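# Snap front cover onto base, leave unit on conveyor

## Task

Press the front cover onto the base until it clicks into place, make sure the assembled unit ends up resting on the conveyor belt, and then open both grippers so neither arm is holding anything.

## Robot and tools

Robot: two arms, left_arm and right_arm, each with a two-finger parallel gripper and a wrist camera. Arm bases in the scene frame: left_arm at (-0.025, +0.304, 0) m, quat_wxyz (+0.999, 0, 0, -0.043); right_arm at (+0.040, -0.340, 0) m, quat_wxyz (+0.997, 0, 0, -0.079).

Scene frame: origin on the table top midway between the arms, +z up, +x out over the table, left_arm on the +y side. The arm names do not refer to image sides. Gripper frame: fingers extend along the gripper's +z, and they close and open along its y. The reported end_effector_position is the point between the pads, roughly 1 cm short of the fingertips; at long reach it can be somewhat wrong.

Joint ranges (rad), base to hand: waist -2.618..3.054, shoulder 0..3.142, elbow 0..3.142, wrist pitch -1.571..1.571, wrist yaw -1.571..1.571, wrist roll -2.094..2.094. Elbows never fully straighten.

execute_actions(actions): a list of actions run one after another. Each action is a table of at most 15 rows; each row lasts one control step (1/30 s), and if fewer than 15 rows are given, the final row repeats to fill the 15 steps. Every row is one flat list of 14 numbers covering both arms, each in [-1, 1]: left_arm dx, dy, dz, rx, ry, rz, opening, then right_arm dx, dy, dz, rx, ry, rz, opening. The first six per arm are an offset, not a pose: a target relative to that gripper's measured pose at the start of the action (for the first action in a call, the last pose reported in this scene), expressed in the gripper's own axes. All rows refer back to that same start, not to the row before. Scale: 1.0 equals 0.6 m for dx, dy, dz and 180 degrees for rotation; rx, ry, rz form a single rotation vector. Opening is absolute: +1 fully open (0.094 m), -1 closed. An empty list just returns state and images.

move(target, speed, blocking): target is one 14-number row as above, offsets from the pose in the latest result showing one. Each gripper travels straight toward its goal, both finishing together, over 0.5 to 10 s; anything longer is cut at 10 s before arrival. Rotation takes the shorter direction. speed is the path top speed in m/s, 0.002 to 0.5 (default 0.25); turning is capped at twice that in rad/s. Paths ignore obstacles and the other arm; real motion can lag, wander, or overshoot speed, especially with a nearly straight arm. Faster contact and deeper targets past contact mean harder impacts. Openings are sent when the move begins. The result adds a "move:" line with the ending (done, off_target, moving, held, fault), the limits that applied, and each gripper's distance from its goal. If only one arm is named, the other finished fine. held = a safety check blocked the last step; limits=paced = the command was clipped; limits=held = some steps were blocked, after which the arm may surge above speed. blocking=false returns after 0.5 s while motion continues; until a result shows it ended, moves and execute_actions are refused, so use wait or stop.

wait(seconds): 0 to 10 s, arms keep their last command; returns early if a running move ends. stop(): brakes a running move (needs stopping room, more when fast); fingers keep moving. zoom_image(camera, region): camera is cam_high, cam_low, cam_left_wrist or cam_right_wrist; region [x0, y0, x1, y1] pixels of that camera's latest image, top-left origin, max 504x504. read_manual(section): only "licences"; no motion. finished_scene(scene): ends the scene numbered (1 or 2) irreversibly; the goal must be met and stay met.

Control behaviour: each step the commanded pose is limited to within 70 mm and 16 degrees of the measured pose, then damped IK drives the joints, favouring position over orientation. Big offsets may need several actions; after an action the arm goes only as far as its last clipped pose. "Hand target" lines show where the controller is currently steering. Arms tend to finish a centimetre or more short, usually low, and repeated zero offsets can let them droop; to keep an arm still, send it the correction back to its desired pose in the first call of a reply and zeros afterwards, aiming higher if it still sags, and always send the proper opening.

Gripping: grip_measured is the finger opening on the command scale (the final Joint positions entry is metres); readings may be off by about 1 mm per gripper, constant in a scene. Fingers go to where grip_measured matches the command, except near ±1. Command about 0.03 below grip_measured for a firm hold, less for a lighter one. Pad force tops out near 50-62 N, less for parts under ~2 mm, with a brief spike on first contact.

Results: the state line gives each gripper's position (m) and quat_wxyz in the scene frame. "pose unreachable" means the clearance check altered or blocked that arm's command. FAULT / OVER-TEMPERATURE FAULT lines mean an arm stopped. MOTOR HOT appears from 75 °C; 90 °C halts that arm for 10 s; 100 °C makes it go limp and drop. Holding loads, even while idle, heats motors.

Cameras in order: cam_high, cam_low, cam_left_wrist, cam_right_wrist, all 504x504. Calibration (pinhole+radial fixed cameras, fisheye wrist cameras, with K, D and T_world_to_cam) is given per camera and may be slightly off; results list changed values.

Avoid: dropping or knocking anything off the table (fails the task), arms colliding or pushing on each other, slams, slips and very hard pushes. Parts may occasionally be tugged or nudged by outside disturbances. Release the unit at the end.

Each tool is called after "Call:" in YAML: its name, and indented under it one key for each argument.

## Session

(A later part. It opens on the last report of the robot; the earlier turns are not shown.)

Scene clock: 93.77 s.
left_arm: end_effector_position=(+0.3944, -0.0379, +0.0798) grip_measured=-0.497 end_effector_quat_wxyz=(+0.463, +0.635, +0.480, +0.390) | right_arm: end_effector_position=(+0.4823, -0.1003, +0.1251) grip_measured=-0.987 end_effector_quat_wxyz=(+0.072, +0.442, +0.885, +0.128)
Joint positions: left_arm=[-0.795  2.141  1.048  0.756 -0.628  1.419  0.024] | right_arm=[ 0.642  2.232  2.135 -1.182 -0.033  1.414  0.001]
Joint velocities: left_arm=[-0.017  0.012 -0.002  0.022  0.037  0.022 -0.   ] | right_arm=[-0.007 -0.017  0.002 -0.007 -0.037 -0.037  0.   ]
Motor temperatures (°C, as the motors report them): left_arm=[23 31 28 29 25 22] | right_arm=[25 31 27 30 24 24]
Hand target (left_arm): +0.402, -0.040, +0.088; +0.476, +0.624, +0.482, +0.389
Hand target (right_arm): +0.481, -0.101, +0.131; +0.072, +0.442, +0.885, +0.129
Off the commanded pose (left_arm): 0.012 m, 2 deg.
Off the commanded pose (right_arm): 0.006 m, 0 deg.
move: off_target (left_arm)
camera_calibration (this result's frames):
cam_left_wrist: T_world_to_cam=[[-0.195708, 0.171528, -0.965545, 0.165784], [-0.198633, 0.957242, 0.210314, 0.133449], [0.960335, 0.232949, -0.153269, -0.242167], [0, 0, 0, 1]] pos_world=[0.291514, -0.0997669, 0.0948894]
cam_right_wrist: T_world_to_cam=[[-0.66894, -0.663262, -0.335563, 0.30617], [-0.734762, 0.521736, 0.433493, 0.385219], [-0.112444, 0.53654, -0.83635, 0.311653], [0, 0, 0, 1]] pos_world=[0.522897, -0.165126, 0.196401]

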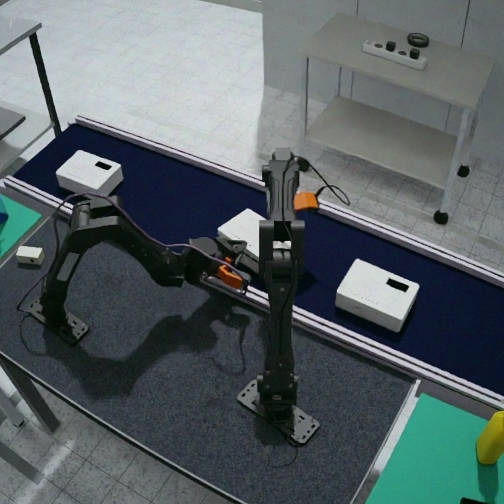

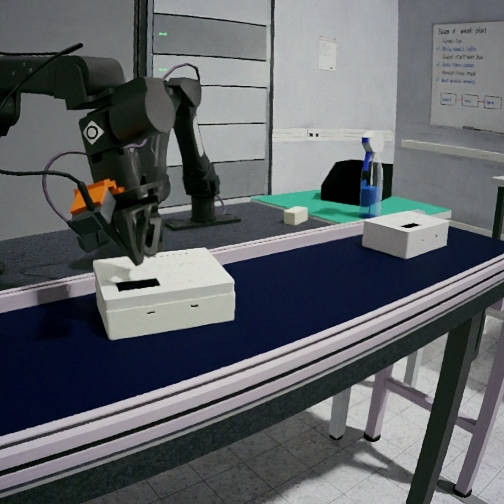

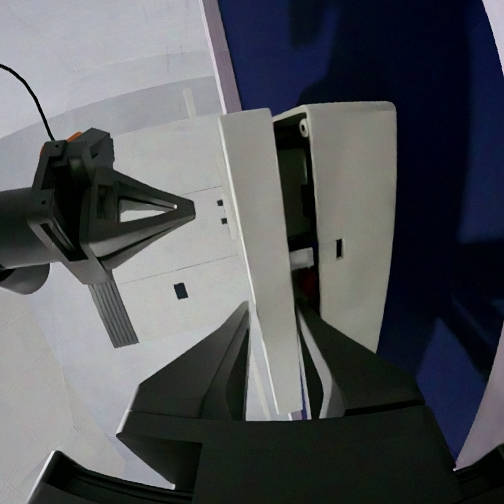

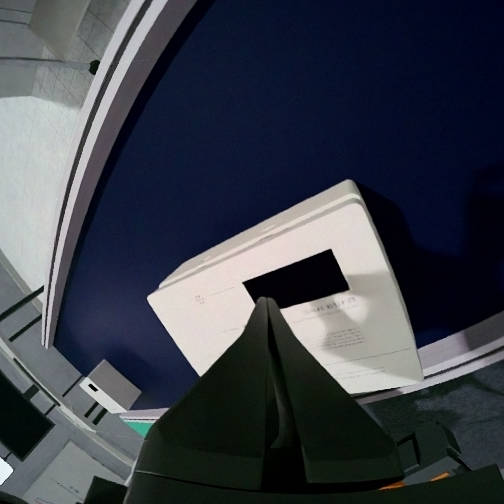

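Call:
move:
  target: [0,0.008,0.006,-0.008,0,-0.006,-0.40, 0.047,-0.048,0.063,0,0,0,-1]
  speed: 0.06

Call:
move:
  target: [0,0.0,-0.06,0,0,0,-0.40, 0,0,0.012,0,0,0,-1]
  speed: 0.05

Call:
zoom_image:
  camera: "cam_low"
  region: [70,180,250,350]

Scene clock: 95.50 s.
left_arm: end_effector_position=(+0.3944, -0.0381, +0.0785) grip_measured=-0.402 end_effector_quat_wxyz=(+0.462, +0.636, +0.479, +0.390) | right_arm: end_effector_position=(+0.4654, -0.0878, +0.0935) grip_measured=-0.987 end_effector_quat_wxyz=(+0.082, +0.444, +0.880, +0.147)
Joint positions: left_arm=[-0.795  2.145  1.048  0.759 -0.627  1.422  0.028] | right_arm=[ 0.684  2.132  1.836 -0.936 -0.023  1.463  0.001]
Joint velocities: left_arm=[ 0.007 -0.007  0.002 -0.007 -0.007 -0.037  0.   ] | right_arm=[0.007 0.007 0.012 0.051 0.037 0.007 0.001]
Motor temperatures (°C, as the motors report them): left_arm=[23 31 28 29 25 22] | right_arm=[25 31 27 30 24 24]
Hand target (left_arm): +0.399, -0.039, +0.084; +0.474, +0.625, +0.481, +0.391
Hand target (right_arm): +0.453, -0.087, +0.081; +0.072, +0.442, +0.885, +0.128
Off the commanded pose (left_arm): 0.007 m, 2 deg.
Off the commanded pose (right_arm): 0.019 m, 3 deg.
move: off_target (right_arm)
camera_calibration (this result's frames):
cam_left_wrist: T_world_to_cam=[[-0.195565, 0.174642, -0.965015, 0.164636], [-0.197236, 0.956905, 0.213145, 0.133086], [0.960652, 0.232019, -0.152692, -0.242521], [0, 0, 0, 1]] pos_world=[0.291425, -0.0998331, 0.0934792]
cam_right_wrist: T_world_to_cam=[[-0.660983, -0.648827, -0.376995, 0.293912], [-0.746289, 0.515859, 0.420645, 0.386048], [-0.0784491, 0.559386, -0.825186, 0.261817], [0, 0, 0, 1]] pos_world=[0.502913, -0.154906, 0.164462]

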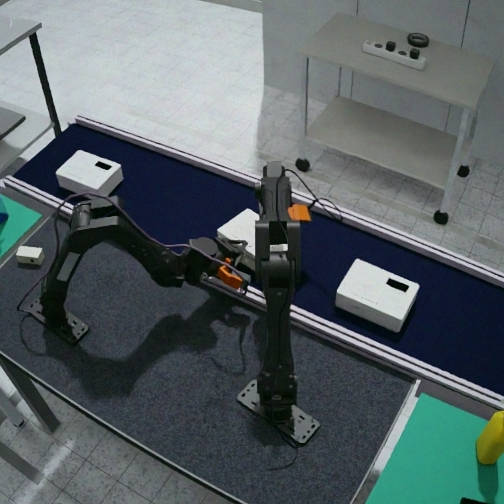

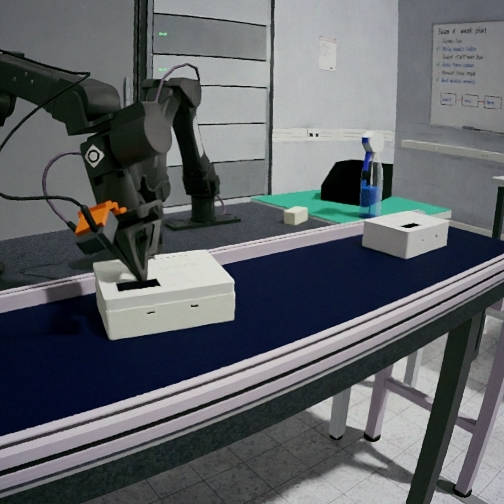

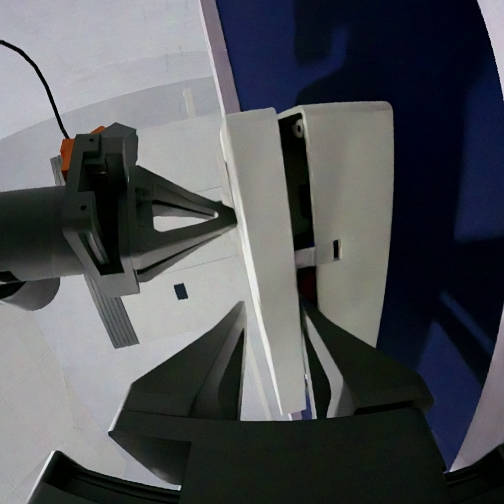

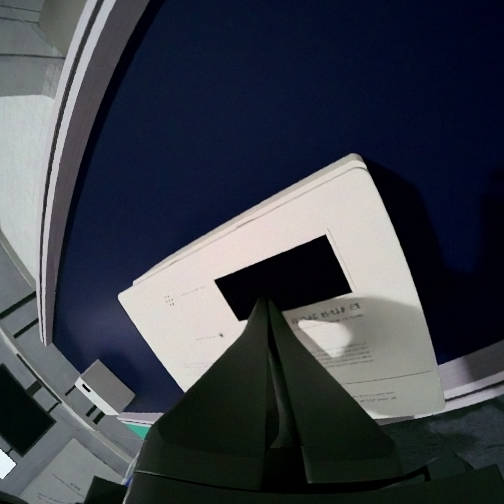

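Scene clock: 96.53 s.
left_arm: end_effector_position=(+0.3647, -0.0323, +0.0829) grip_measured=-0.402 end_effector_quat_wxyz=(+0.458, +0.643, +0.474, +0.391) | right_arm: end_effector_position=(+0.4677, -0.0865, +0.0945) grip_measured=-0.987 end_effector_quat_wxyz=(+0.085, +0.443, +0.879, +0.152)
Joint positions: left_arm=[-0.844  2.064  0.944  0.761 -0.667  1.414  0.028] | right_arm=[ 0.684  2.132  1.836 -0.925 -0.023  1.463  0.001]
Joint velocities: left_arm=[ 0.007  0.002  0.012 -0.037 -0.037 -0.022 -0.   ] | right_arm=[-0.007  0.002 -0.012 -0.022  0.022  0.051  0.   ]
Motor temperatures (°C, as the motors report them): left_arm=[23 31 27 29 25 22] | right_arm=[25 31 27 30 24 24]
Hand target (left_arm): +0.361, -0.031, +0.088; +0.462, +0.636, +0.479, +0.390
Hand target (right_arm): +0.467, -0.087, +0.087; +0.082, +0.444, +0.880, +0.147
Off the commanded pose (left_arm): 0.007 m, 1 deg.
Off the commanded pose (right_arm): 0.008 m, 1 deg.
move: done
camera_calibration (this result's frames):
cam_left_wrist: T_world_to_cam=[[-0.197579, 0.193631, -0.960973, 0.163048], [-0.186946, 0.954864, 0.230837, 0.115426], [0.962296, 0.225259, -0.152463, -0.21545], [0, 0, 0, 1]] pos_world=[0.26112, -0.0932552, 0.0971923]
cam_right_wrist: T_world_to_cam=[[-0.657198, -0.646636, -0.387237, 0.296063], [-0.750433, 0.51346, 0.416184, 0.388835], [-0.0702889, 0.564112, -0.822701, 0.258395], [0, 0, 0, 1]] pos_world=[0.504529, -0.15397, 0.165401]

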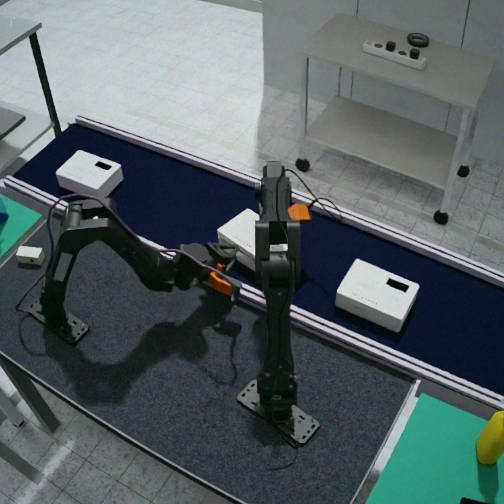

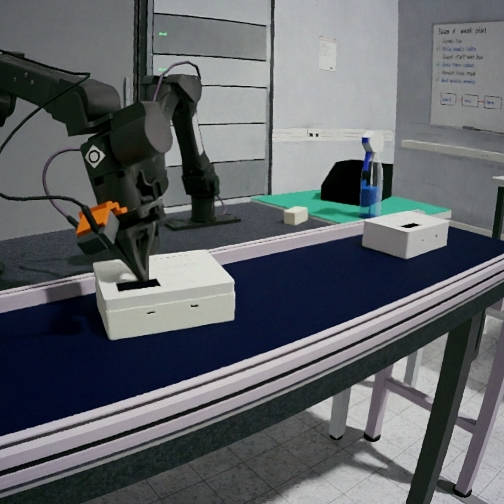

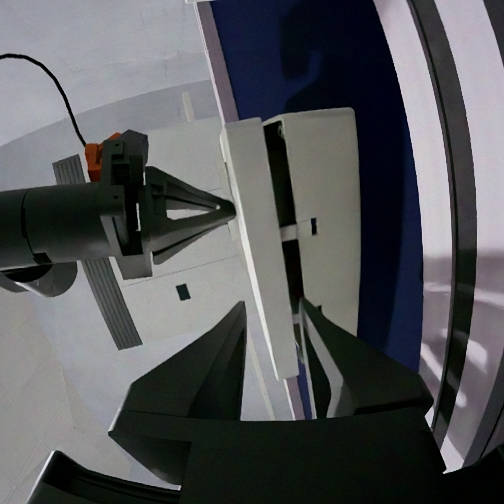

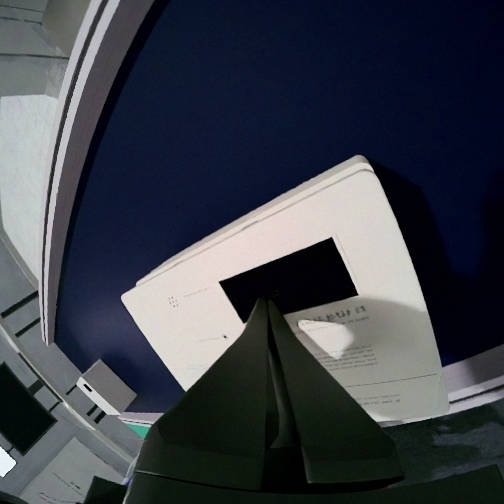

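Region (70, 180, 250, 350) of cam_low's 504x504 image, scaled by 2.800, with more detail than that image has.

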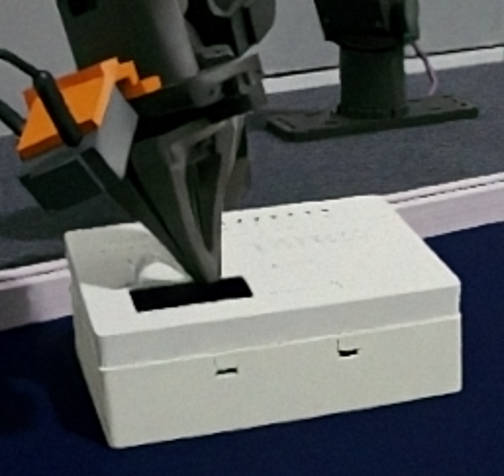

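Call:
execute_actions:
  actions: []

Scene clock: 97.03 s.
left_arm: end_effector_position=(+0.3648, -0.0319, +0.0830) grip_measured=-0.402 end_effector_quat_wxyz=(+0.457, +0.643, +0.474, +0.391) | right_arm: end_effector_position=(+0.4677, -0.0865, +0.0945) grip_measured=-0.987 end_effector_quat_wxyz=(+0.085, +0.443, +0.879, +0.152)
Joint positions: left_arm=[-0.844  2.064  0.944  0.761 -0.669  1.414  0.028] | right_arm=[ 0.684  2.132  1.836 -0.925 -0.023  1.463  0.001]
Joint velocities: left_arm=[ 0.012 -0.002  0.002 -0.022 -0.022 -0.022 -0.   ] | right_arm=[-0.027  0.002 -0.017 -0.037  0.022 -0.022 -0.   ]
Motor temperatures (°C, as the motors report them): left_arm=[23 31 27 29 25 22] | right_arm=[25 31 27 30 24 24]
Hand target (left_arm): +0.361, -0.031, +0.088; +0.462, +0.636, +0.479, +0.390
Hand target (right_arm): +0.467, -0.087, +0.087; +0.082, +0.444, +0.880, +0.147
Off the commanded pose (left_arm): 0.007 m, 1 deg.
Off the commanded pose (right_arm): 0.008 m, 1 deg.
camera_calibration (this result's frames):
cam_left_wrist: T_world_to_cam=[[-0.197609, 0.192936, -0.961107, 0.163076], [-0.188937, 0.954561, 0.230468, 0.115871], [0.961901, 0.227132, -0.152177, -0.215422], [0, 0, 0, 1]] pos_world=[0.261332, -0.0931397, 0.0972471]
cam_right_wrist: T_world_to_cam=[[-0.657198, -0.646636, -0.387237, 0.296063], [-0.750433, 0.51346, 0.416184, 0.388835], [-0.0702889, 0.564112, -0.822701, 0.258395], [0, 0, 0, 1]] pos_world=[0.504529, -0.15397, 0.165401]

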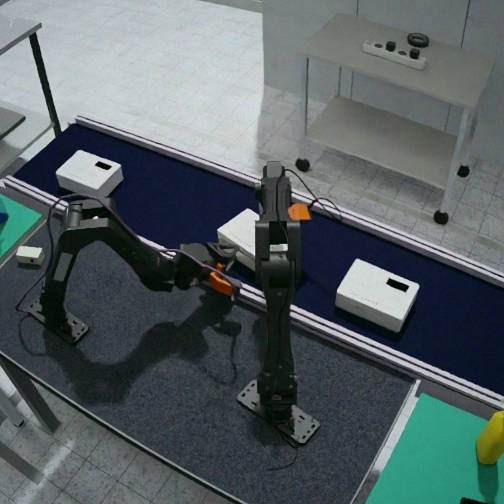

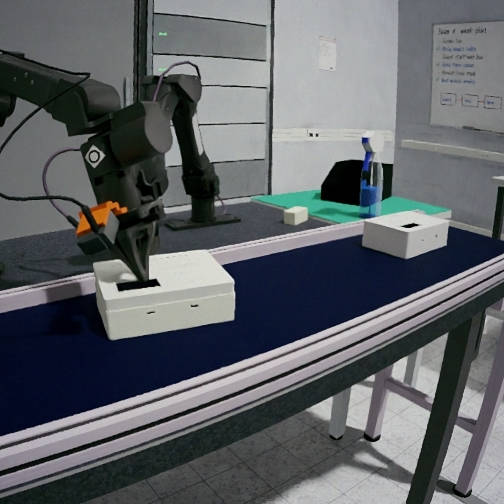

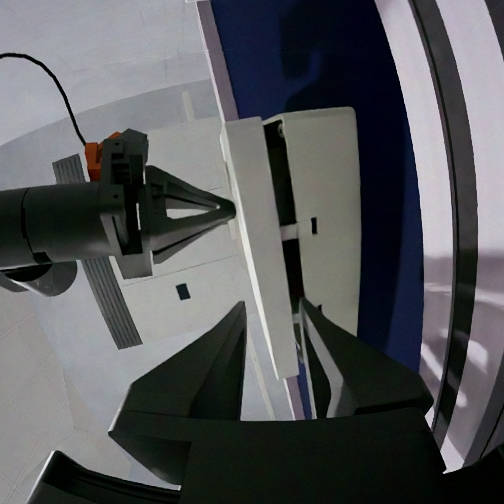

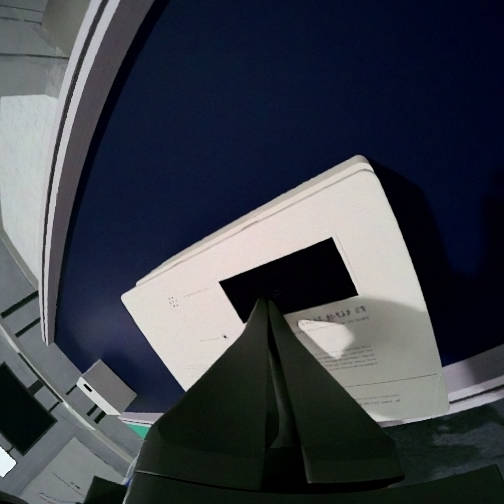

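Call:
move:
  target: [0.17,0.05,-0.15,0,0,0,-0.4, 0,0.017,-0.047,0,0,0,-1]
  speed: 0.2

Scene clock: 98.60 s.
left_arm: end_effector_position=(+0.3131, +0.0764, +0.1486) grip_measured=-0.402 end_effector_quat_wxyz=(+0.462, +0.639, +0.473, +0.394) | right_arm: end_effector_position=(+0.4653, -0.0879, +0.1151) grip_measured=-0.987 end_effector_quat_wxyz=(+0.082, +0.444, +0.880, +0.147)
Joint positions: left_arm=[-0.753  1.48   0.533  0.627 -0.587  1.458  0.028] | right_arm=[ 0.684  2.132  1.922 -1.024 -0.023  1.463  0.001]
Joint velocities: left_arm=[ 0.002  0.007 -0.012 -0.022 -0.007  0.007 -0.   ] | right_arm=[-0.022  0.007 -0.002 -0.022  0.007 -0.037 -0.   ]
Motor temperatures (°C, as the motors report them): left_arm=[23 31 27 29 25 22] | right_arm=[25 31 27 30 24 24]
Hand target (left_arm): +0.312, +0.080, +0.146; +0.458, +0.643, +0.474, +0.391
Hand target (right_arm): +0.467, -0.087, +0.124; +0.085, +0.443, +0.879, +0.152
Off the commanded pose (left_arm): 0.008 m, 1 deg.
Off the commanded pose (right_arm): 0.010 m, 1 deg.
move: done
camera_calibration (this result's frames):
cam_left_wrist: T_world_to_cam=[[-0.185549, 0.18799, -0.964485, 0.192121], [-0.192834, 0.955478, 0.223332, -0.0102374], [0.963528, 0.227425, -0.141037, -0.182512], [0, 0, 0, 1]] pos_world=[0.209529, 0.0151725, 0.161843]
cam_right_wrist: T_world_to_cam=[[-0.66148, -0.649115, -0.375626, 0.302045], [-0.745733, 0.516181, 0.421235, 0.376631], [-0.079539, 0.558755, -0.82551, 0.280155], [0, 0, 0, 1]] pos_world=[0.502946, -0.154886, 0.186076]

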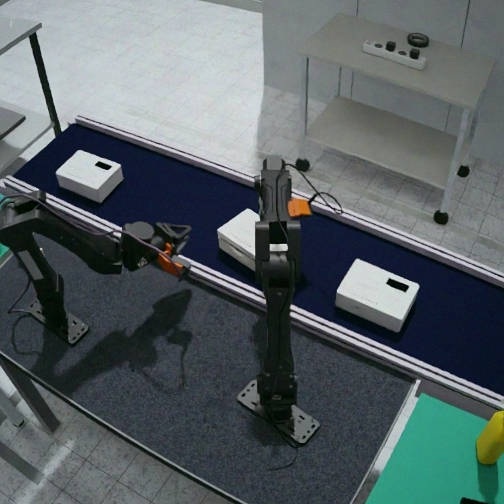

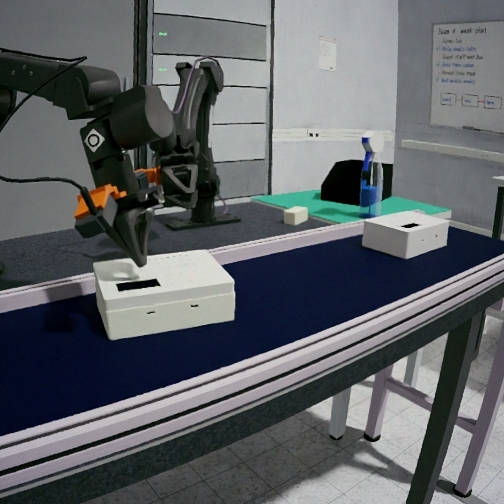

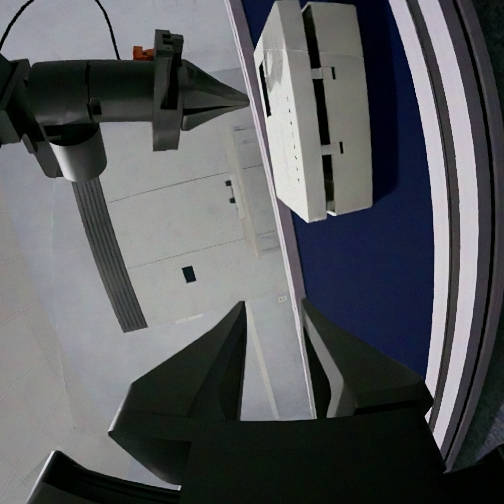

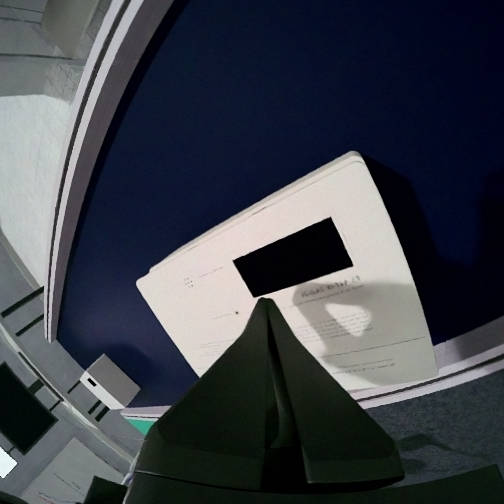

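Call:
move:
  target: [0,0,0,0,0,0,-0.4, 0.117,-0.028,-0.033,0.07,0,0,-1]
  speed: 0.15

Scene clock: 100.57 s.
left_arm: end_effector_position=(+0.3130, +0.0764, +0.1483) grip_measured=-0.402 end_effector_quat_wxyz=(+0.461, +0.640, +0.472, +0.394) | right_arm: end_effector_position=(+0.4044, -0.0433, +0.1256) grip_measured=-0.987 end_effector_quat_wxyz=(+0.023, +0.446, +0.893, +0.057)
Joint positions: left_arm=[-0.753  1.48   0.533  0.625 -0.586  1.46   0.028] | right_arm=[ 0.838  2.288  2.267 -1.427 -0.005  1.606  0.001]
Joint velocities: left_arm=[-0.007 -0.002 -0.002  0.051  0.007  0.095 -0.001] | right_arm=[-0.007  0.007  0.002 -0.081  0.007 -0.022 -0.   ]
Motor temperatures (°C, as the motors report them): left_arm=[23 31 27 30 25 22] | right_arm=[25 31 27 30 24 24]
Hand target (left_arm): +0.313, +0.076, +0.149; +0.462, +0.639, +0.473, +0.394
Hand target (right_arm): +0.406, -0.044, +0.128; +0.031, +0.449, +0.892, +0.052
Off the commanded pose (left_arm): 0.000 m, 0 deg.
Off the commanded pose (right_arm): 0.002 m, 1 deg.
move: done
camera_calibration (this result's frames):
cam_left_wrist: T_world_to_cam=[[-0.186073, 0.190885, -0.963815, 0.191625], [-0.191487, 0.955092, 0.226126, -0.0109405], [0.963696, 0.226634, -0.141165, -0.182418], [0, 0, 0, 1]] pos_world=[0.209357, 0.0152129, 0.161414]
cam_right_wrist: T_world_to_cam=[[-0.706213, -0.686099, -0.174731, 0.285951], [-0.665668, 0.559392, 0.49393, 0.264133], [-0.241142, 0.465132, -0.851764, 0.323668], [0, 0, 0, 1]] pos_world=[0.455817, -0.102112, 0.19519]

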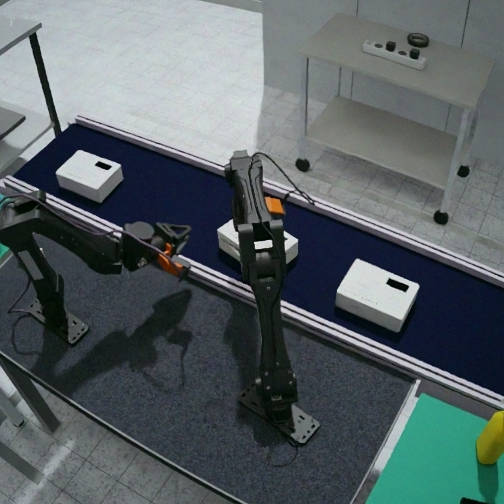

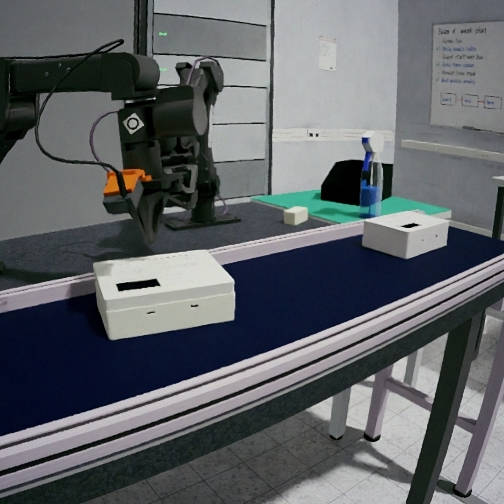

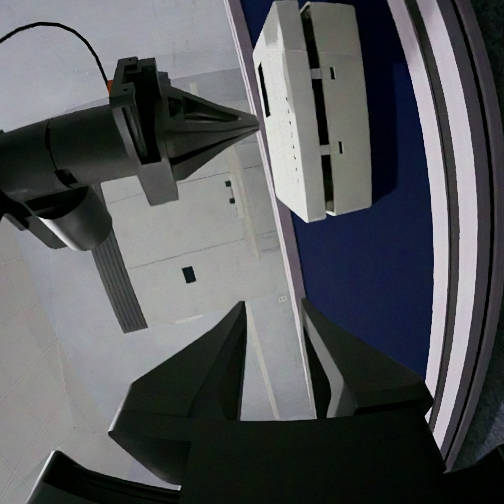

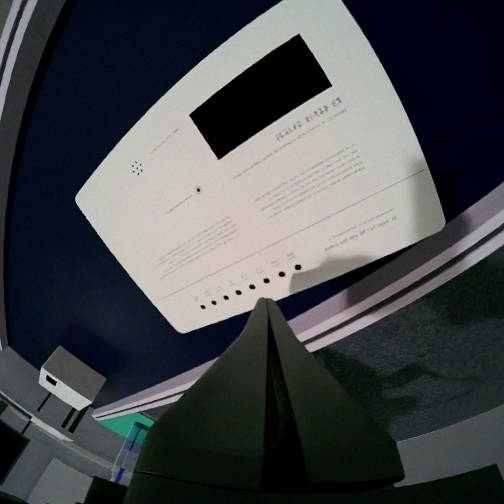

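Call:
move:
  target: [0,0,0,0,0,0,-0.4, 0,-0.005,0.045,0,0,0,-1]
  speed: 0.05

Scene clock: 101.70 s.
left_arm: end_effector_position=(+0.3130, +0.0764, +0.1483) grip_measured=-0.402 end_effector_quat_wxyz=(+0.461, +0.640, +0.471, +0.395) | right_arm: end_effector_position=(+0.4064, -0.0414, +0.0993) grip_measured=-0.987 end_effector_quat_wxyz=(+0.022, +0.446, +0.893, +0.057)
Joint positions: left_arm=[-0.753  1.48   0.533  0.625 -0.586  1.462  0.028] | right_arm=[ 0.838  2.28   2.147 -1.316 -0.007  1.606  0.001]
Joint velocities: left_arm=[-0.007  0.017  0.027 -0.007  0.066 -0.022  0.001] | right_arm=[-0.022  0.002  0.007 -0.007 -0.022 -0.037 -0.001]
Motor temperatures (°C, as the motors report them): left_arm=[23 31 27 30 25 22] | right_arm=[25 32 27 30 24 24]
Hand target (left_arm): +0.313, +0.076, +0.148; +0.461, +0.640, +0.472, +0.394
Hand target (right_arm): +0.404, -0.042, +0.099; +0.023, +0.446, +0.893, +0.057
Off the commanded pose (left_arm): 0.000 m, 0 deg.
Off the commanded pose (right_arm): 0.003 m, 0 deg.
move: done
camera_calibration (this result's frames):
cam_left_wrist: T_world_to_cam=[[-0.185676, 0.192342, -0.963602, 0.191358], [-0.191178, 0.954843, 0.227431, -0.0112119], [0.963834, 0.226448, -0.14052, -0.182543], [0, 0, 0, 1]] pos_world=[0.209328, 0.0152359, 0.161292]
cam_right_wrist: T_world_to_cam=[[-0.706345, -0.686127, -0.174085, 0.284006], [-0.6651, 0.559099, 0.495026, 0.277037], [-0.24232, 0.465443, -0.85126, 0.301337], [0, 0, 0, 1]] pos_world=[0.457883, -0.100282, 0.168817]

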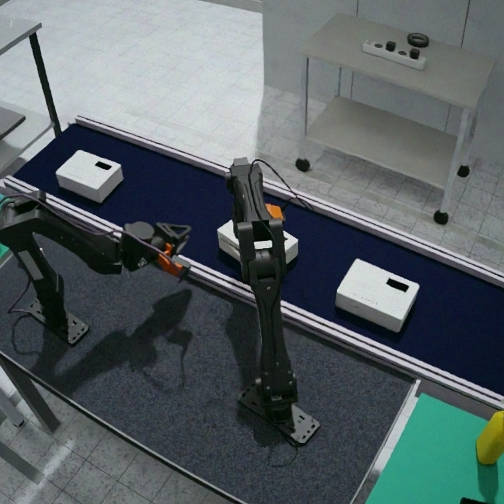

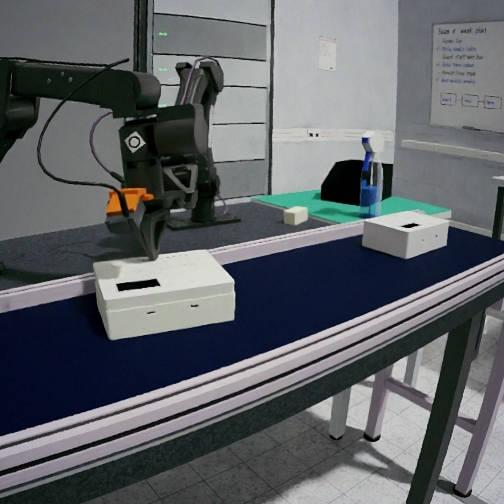

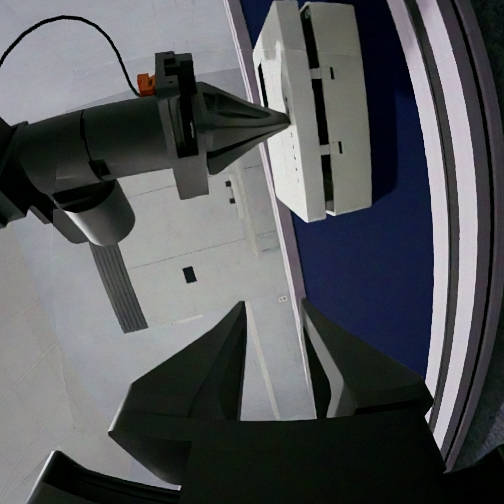

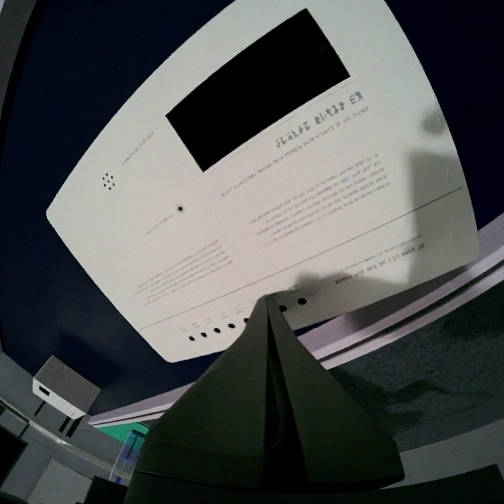

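Press.

Call:
move:
  target: [0,0,0,0,0,0,-0.4, 0,-0.01,0.09,0,0,0,-1]
  speed: 0.04

Scene clock: 103.57 s.
left_arm: end_effector_position=(+0.3130, +0.0764, +0.1483) grip_measured=-0.402 end_effector_quat_wxyz=(+0.460, +0.641, +0.471, +0.395) | right_arm: end_effector_position=(+0.4238, -0.0275, +0.0962) grip_measured=-0.987 end_effector_quat_wxyz=(+0.052, +0.443, +0.887, +0.122)
Joint positions: left_arm=[-0.753  1.48   0.533  0.625 -0.586  1.464  0.028] | right_arm=[ 0.838  2.212  1.995 -1.088 -0.006  1.606  0.001]
Joint velocities: left_arm=[-0.017 -0.012 -0.017 -0.081  0.022  0.051 -0.001] | right_arm=[-0.007 -0.007 -0.002  0.022  0.022 -0.007 -0.001]
Motor temperatures (°C, as the motors report them): left_arm=[23 30 27 30 25 22] | right_arm=[25 31 27 30 24 24]
Hand target (left_arm): +0.313, +0.076, +0.148; +0.461, +0.640, +0.471, +0.395
Hand target (right_arm): +0.405, -0.041, +0.049; +0.023, +0.446, +0.893, +0.057
Off the commanded pose (left_arm): 0.000 m, 0 deg.
Off the commanded pose (right_arm): 0.056 m, 8 deg.
move: off_target (right_arm)
camera_calibration (this result's frames):
cam_left_wrist: T_world_to_cam=[[-0.185179, 0.194162, -0.963333, 0.191024], [-0.190792, 0.954531, 0.229063, -0.0115507], [0.964006, 0.226214, -0.139714, -0.182698], [0, 0, 0, 1]] pos_world=[0.209292, 0.0152648, 0.16114]
cam_right_wrist: T_world_to_cam=[[-0.679146, -0.664187, -0.312436, 0.307698], [-0.718878, 0.515917, 0.465879, 0.306751], [-0.14824, 0.541004, -0.827853, 0.256352], [0, 0, 0, 1]] pos_world=[0.46749, -0.0925769, 0.165448]

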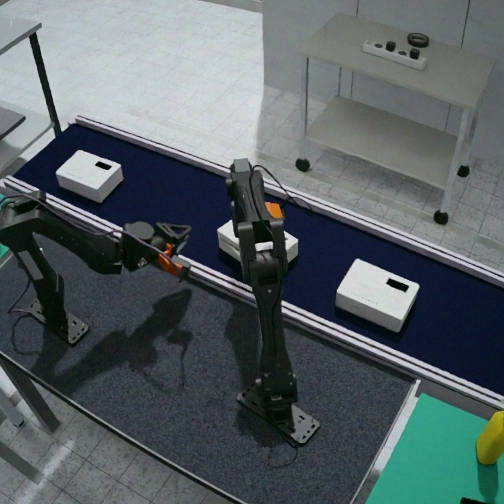

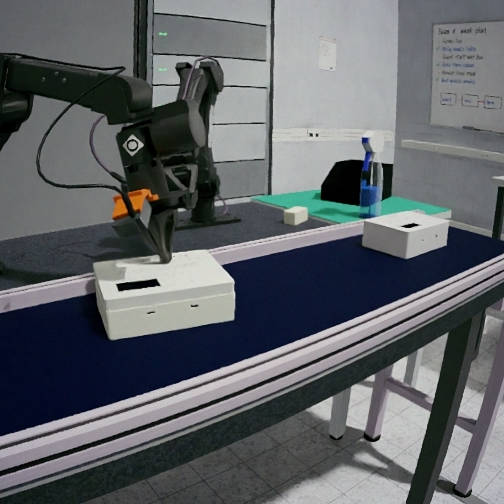

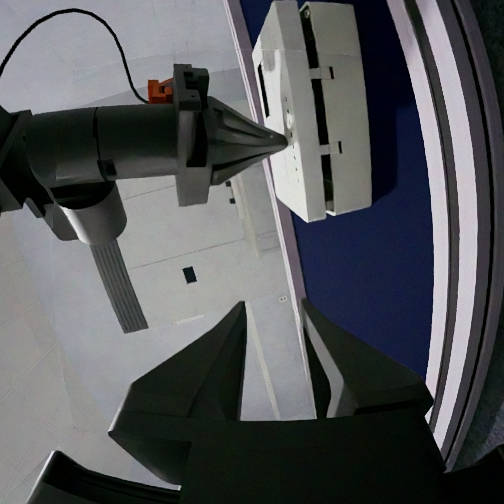

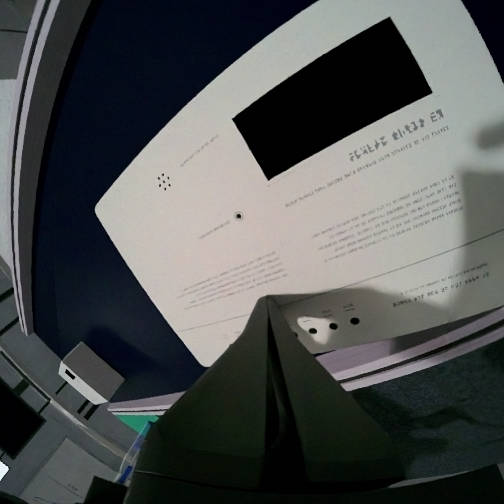

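Call:
zoom_image:
  camera: "cam_left_wrist"
  region: [240, 0, 400, 230]

Region (240, 0, 400, 230) of cam_left_wrist's 504x504 image, scaled by 2.191, with more detail than that image has; it fills the left 351 columns of this view, and the rest is white.

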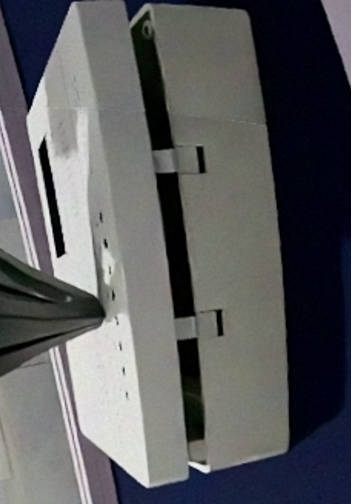

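Call:
move:
  target: [0,0,0,0,0,0,-0.4, 0,-0.103,0.069,0.045,0,0,-1]
  speed: 0.04

Scene clock: 106.30 s.
left_arm: end_effector_position=(+0.3130, +0.0764, +0.1483) grip_measured=-0.402 end_effector_quat_wxyz=(+0.460, +0.641, +0.470, +0.396) | right_arm: end_effector_position=(+0.4237, -0.0273, +0.0959) grip_measured=-0.987 end_effector_quat_wxyz=(+0.069, +0.440, +0.881, +0.160)
Joint positions: left_arm=[-0.753  1.48   0.533  0.625 -0.586  1.466  0.028] | right_arm=[ 0.838  2.121  1.824 -0.923 -0.007  1.606  0.001]
Joint velocities: left_arm=[ 0.002  0.002 -0.017 -0.007  0.007 -0.037  0.001] | right_arm=[-0.012 -0.022 -0.002 -0.022 -0.022 -0.037 -0.   ]
Motor temperatures (°C, as the motors report them): left_arm=[23 30 27 30 25 22] | right_arm=[25 31 27 30 24 24]
Hand target (left_arm): +0.313, +0.076, +0.148; +0.460, +0.641, +0.471, +0.395
Hand target (right_arm): +0.385, -0.055, +0.047; +0.021, +0.445, +0.894, +0.059
Off the commanded pose (left_arm): 0.000 m, 0 deg.
Off the commanded pose (right_arm): 0.074 m, 13 deg.
move: off_target (right_arm)
camera_calibration (this result's frames):
cam_left_wrist: T_world_to_cam=[[-0.184681, 0.195981, -0.96306, 0.190688], [-0.190407, 0.954214, 0.230695, -0.0118889], [0.964178, 0.225978, -0.138909, -0.182854], [0, 0, 0, 1]] pos_world=[0.209256, 0.0152941, 0.160987]
cam_right_wrist: T_world_to_cam=[[-0.655724, -0.645219, -0.39207, 0.305896], [-0.749072, 0.49103, 0.444725, 0.320948], [-0.0944263, 0.585305, -0.805296, 0.232237], [0, 0, 0, 1]] pos_world=[0.462926, -0.0961553, 0.164218]

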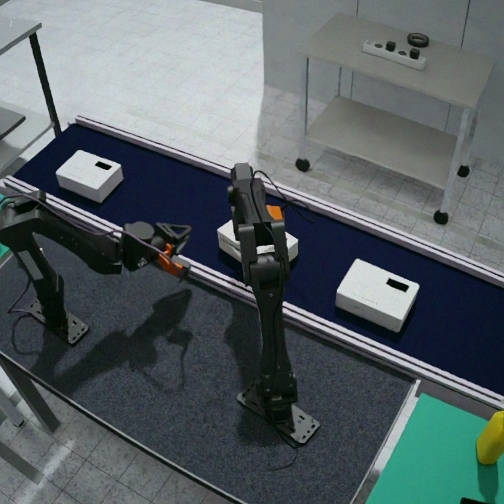

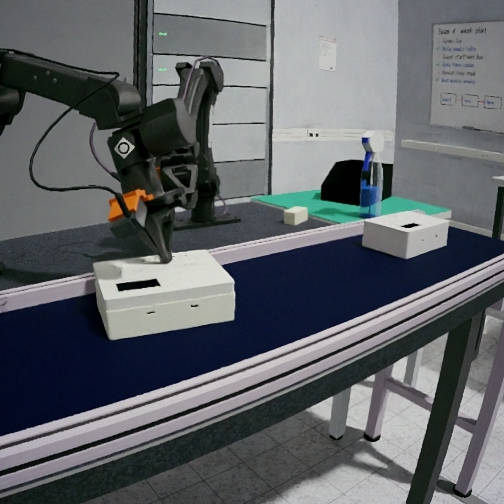

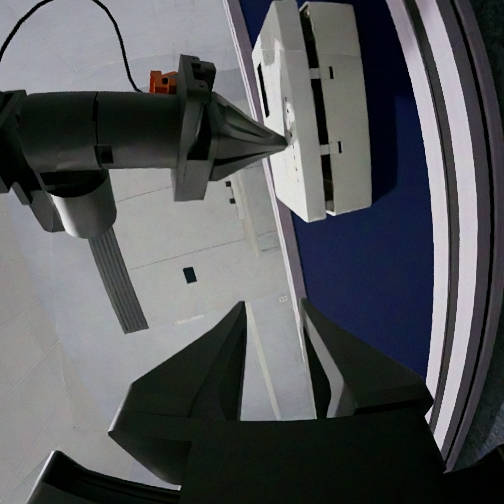

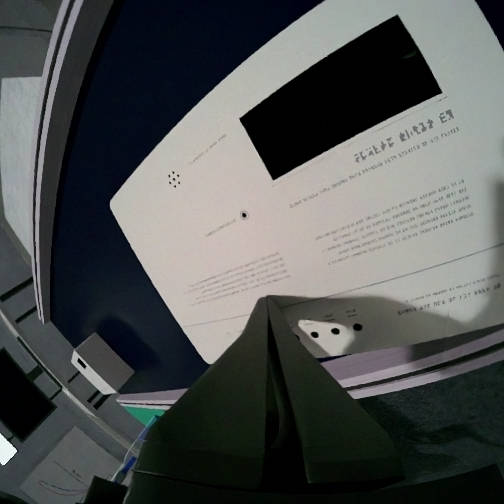

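Call:
move:
  target: [0,0,0,0,0,0,-0.4, 0,0.017,-0.047,0.05,0,0,-1]
  speed: 0.1

Scene clock: 109.77 s.
left_arm: end_effector_position=(+0.3130, +0.0764, +0.1483) grip_measured=-0.402 end_effector_quat_wxyz=(+0.460, +0.641, +0.470, +0.396) | right_arm: end_effector_position=(+0.4222, -0.0275, +0.1224) grip_measured=-0.987 end_effector_quat_wxyz=(+0.035, +0.444, +0.891, +0.091)
Joint positions: left_arm=[-0.753  1.48   0.533  0.625 -0.586  1.467  0.028] | right_arm=[ 0.838  2.317  2.291 -1.349 -0.012  1.606  0.001]
Joint velocities: left_arm=[-0.012 -0.007  0.007  0.007 -0.051 -0.022  0.   ] | right_arm=[ 0.042  0.007  0.017 -0.066 -0.007 -0.007 -0.   ]
Motor temperatures (°C, as the motors report them): left_arm=[23 30 27 30 25 22] | right_arm=[25 31 27 30 24 24]
Hand target (left_arm): +0.313, +0.076, +0.148; +0.460, +0.641, +0.470, +0.396
Hand target (right_arm): +0.424, -0.029, +0.125; +0.034, +0.443, +0.891, +0.091
Off the commanded pose (left_arm): 0.000 m, 0 deg.
Off the commanded pose (right_arm): 0.004 m, 0 deg.
move: done
camera_calibration (this result's frames):
cam_left_wrist: T_world_to_cam=[[-0.184282, 0.197436, -0.962839, 0.19042], [-0.1901, 0.953959, 0.231999, -0.0121591], [0.964314, 0.225789, -0.138265, -0.182978], [0, 0, 0, 1]] pos_world=[0.209227, 0.0153177, 0.160865]
cam_right_wrist: T_world_to_cam=[[-0.694343, -0.676092, -0.246551, 0.312844], [-0.69226, 0.53389, 0.485529, 0.280308], [-0.196631, 0.507801, -0.838734, 0.298659], [0, 0, 0, 1]] pos_world=[0.469993, -0.0898015, 0.19153]

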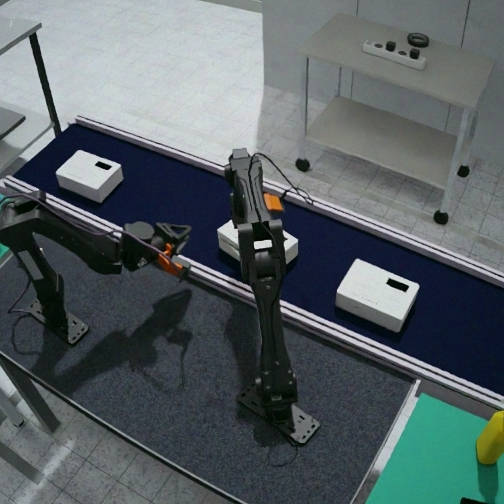

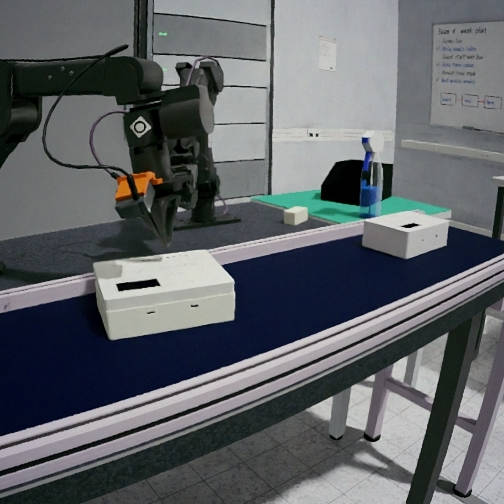

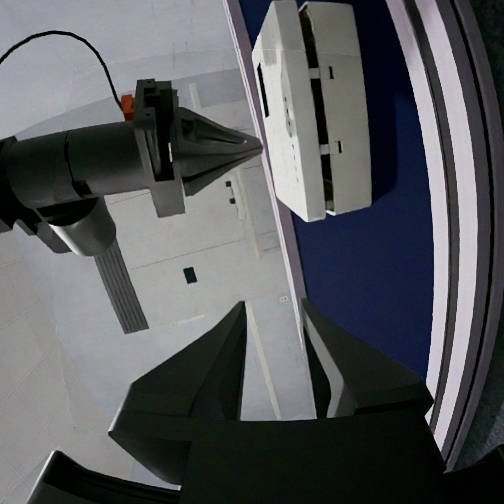

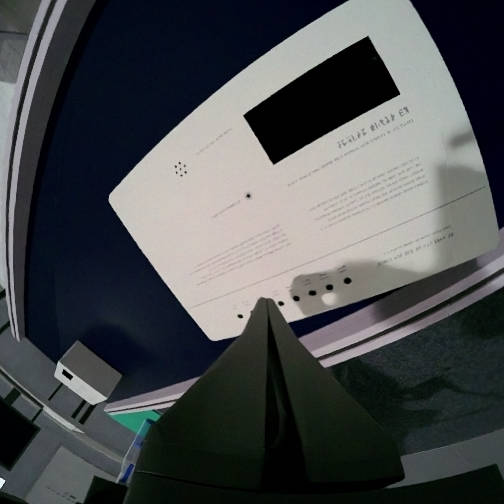

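Call:
move:
  target: [0,0,0,0,0,0,-0.4, -0.04,-0.081,0.002,0.06,0,0,-1]
  speed: 0.1

Scene clock: 111.30 s.
left_arm: end_effector_position=(+0.3130, +0.0764, +0.1483) grip_measured=-0.402 end_effector_quat_wxyz=(+0.459, +0.642, +0.469, +0.396) | right_arm: end_effector_position=(+0.4021, -0.0663, +0.1093) grip_measured=-0.987 end_effector_quat_wxyz=(-0.001, +0.444, +0.896, +0.016)
Joint positions: left_arm=[-0.753  1.48   0.533  0.625 -0.586  1.469  0.028] | right_arm=[ 0.797  2.317  2.256 -1.483 -0.017  1.56   0.001]
Joint velocities: left_arm=[-0.002 -0.017 -0.007 -0.066  0.022  0.007  0.001] | right_arm=[-0.007 -0.012  0.002 -0.037  0.022 -0.066  0.001]
Motor temperatures (°C, as the motors report them): left_arm=[23 30 27 30 25 22] | right_arm=[25 31 26 30 24 24]
Hand target (left_arm): +0.313, +0.076, +0.148; +0.460, +0.641, +0.470, +0.396
Hand target (right_arm): +0.398, -0.075, +0.111; -0.007, +0.445, +0.896, +0.007
Off the commanded pose (left_arm): 0.000 m, 0 deg.
Off the commanded pose (right_arm): 0.010 m, 1 deg.
move: done
camera_calibration (this result's frames):
cam_left_wrist: T_world_to_cam=[[-0.183782, 0.199255, -0.96256, 0.190083], [-0.189716, 0.953638, 0.23363, -0.0124963], [0.964485, 0.22555, -0.13746, -0.183132], [0, 0, 0, 1]] pos_world=[0.209191, 0.0153475, 0.160713]
cam_right_wrist: T_world_to_cam=[[-0.712222, -0.697077, -0.0826032, 0.257279], [-0.628964, 0.58148, 0.516028, 0.267855], [-0.311679, 0.419481, -0.85258, 0.345353], [0, 0, 0, 1]] pos_world=[0.45935, -0.121278, 0.177473]

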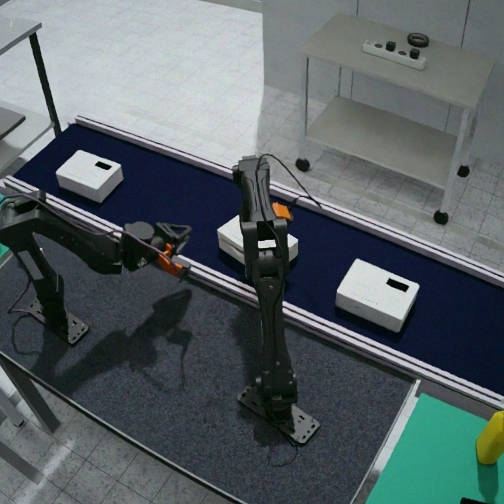

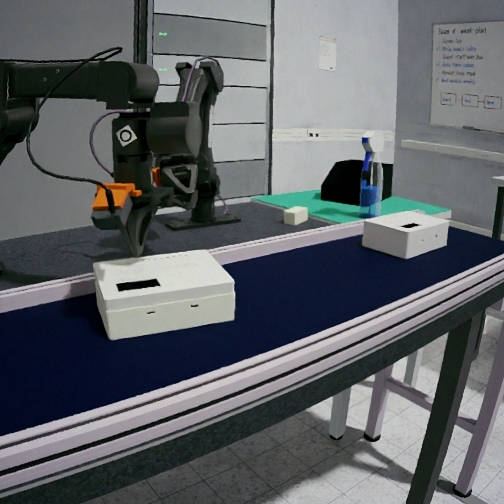

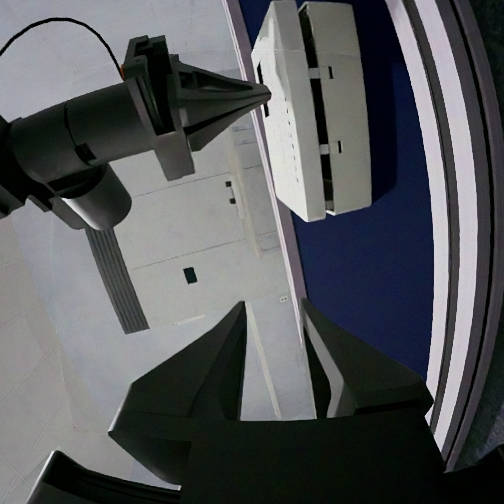

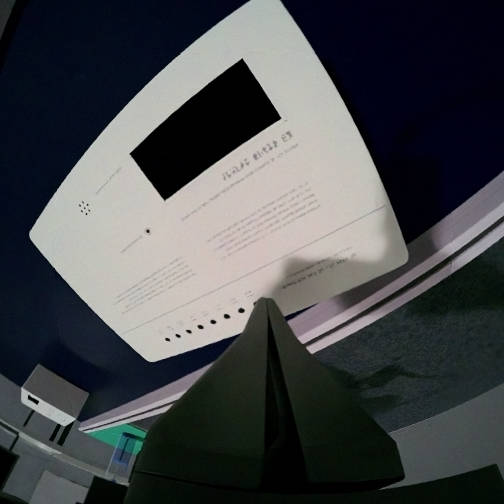

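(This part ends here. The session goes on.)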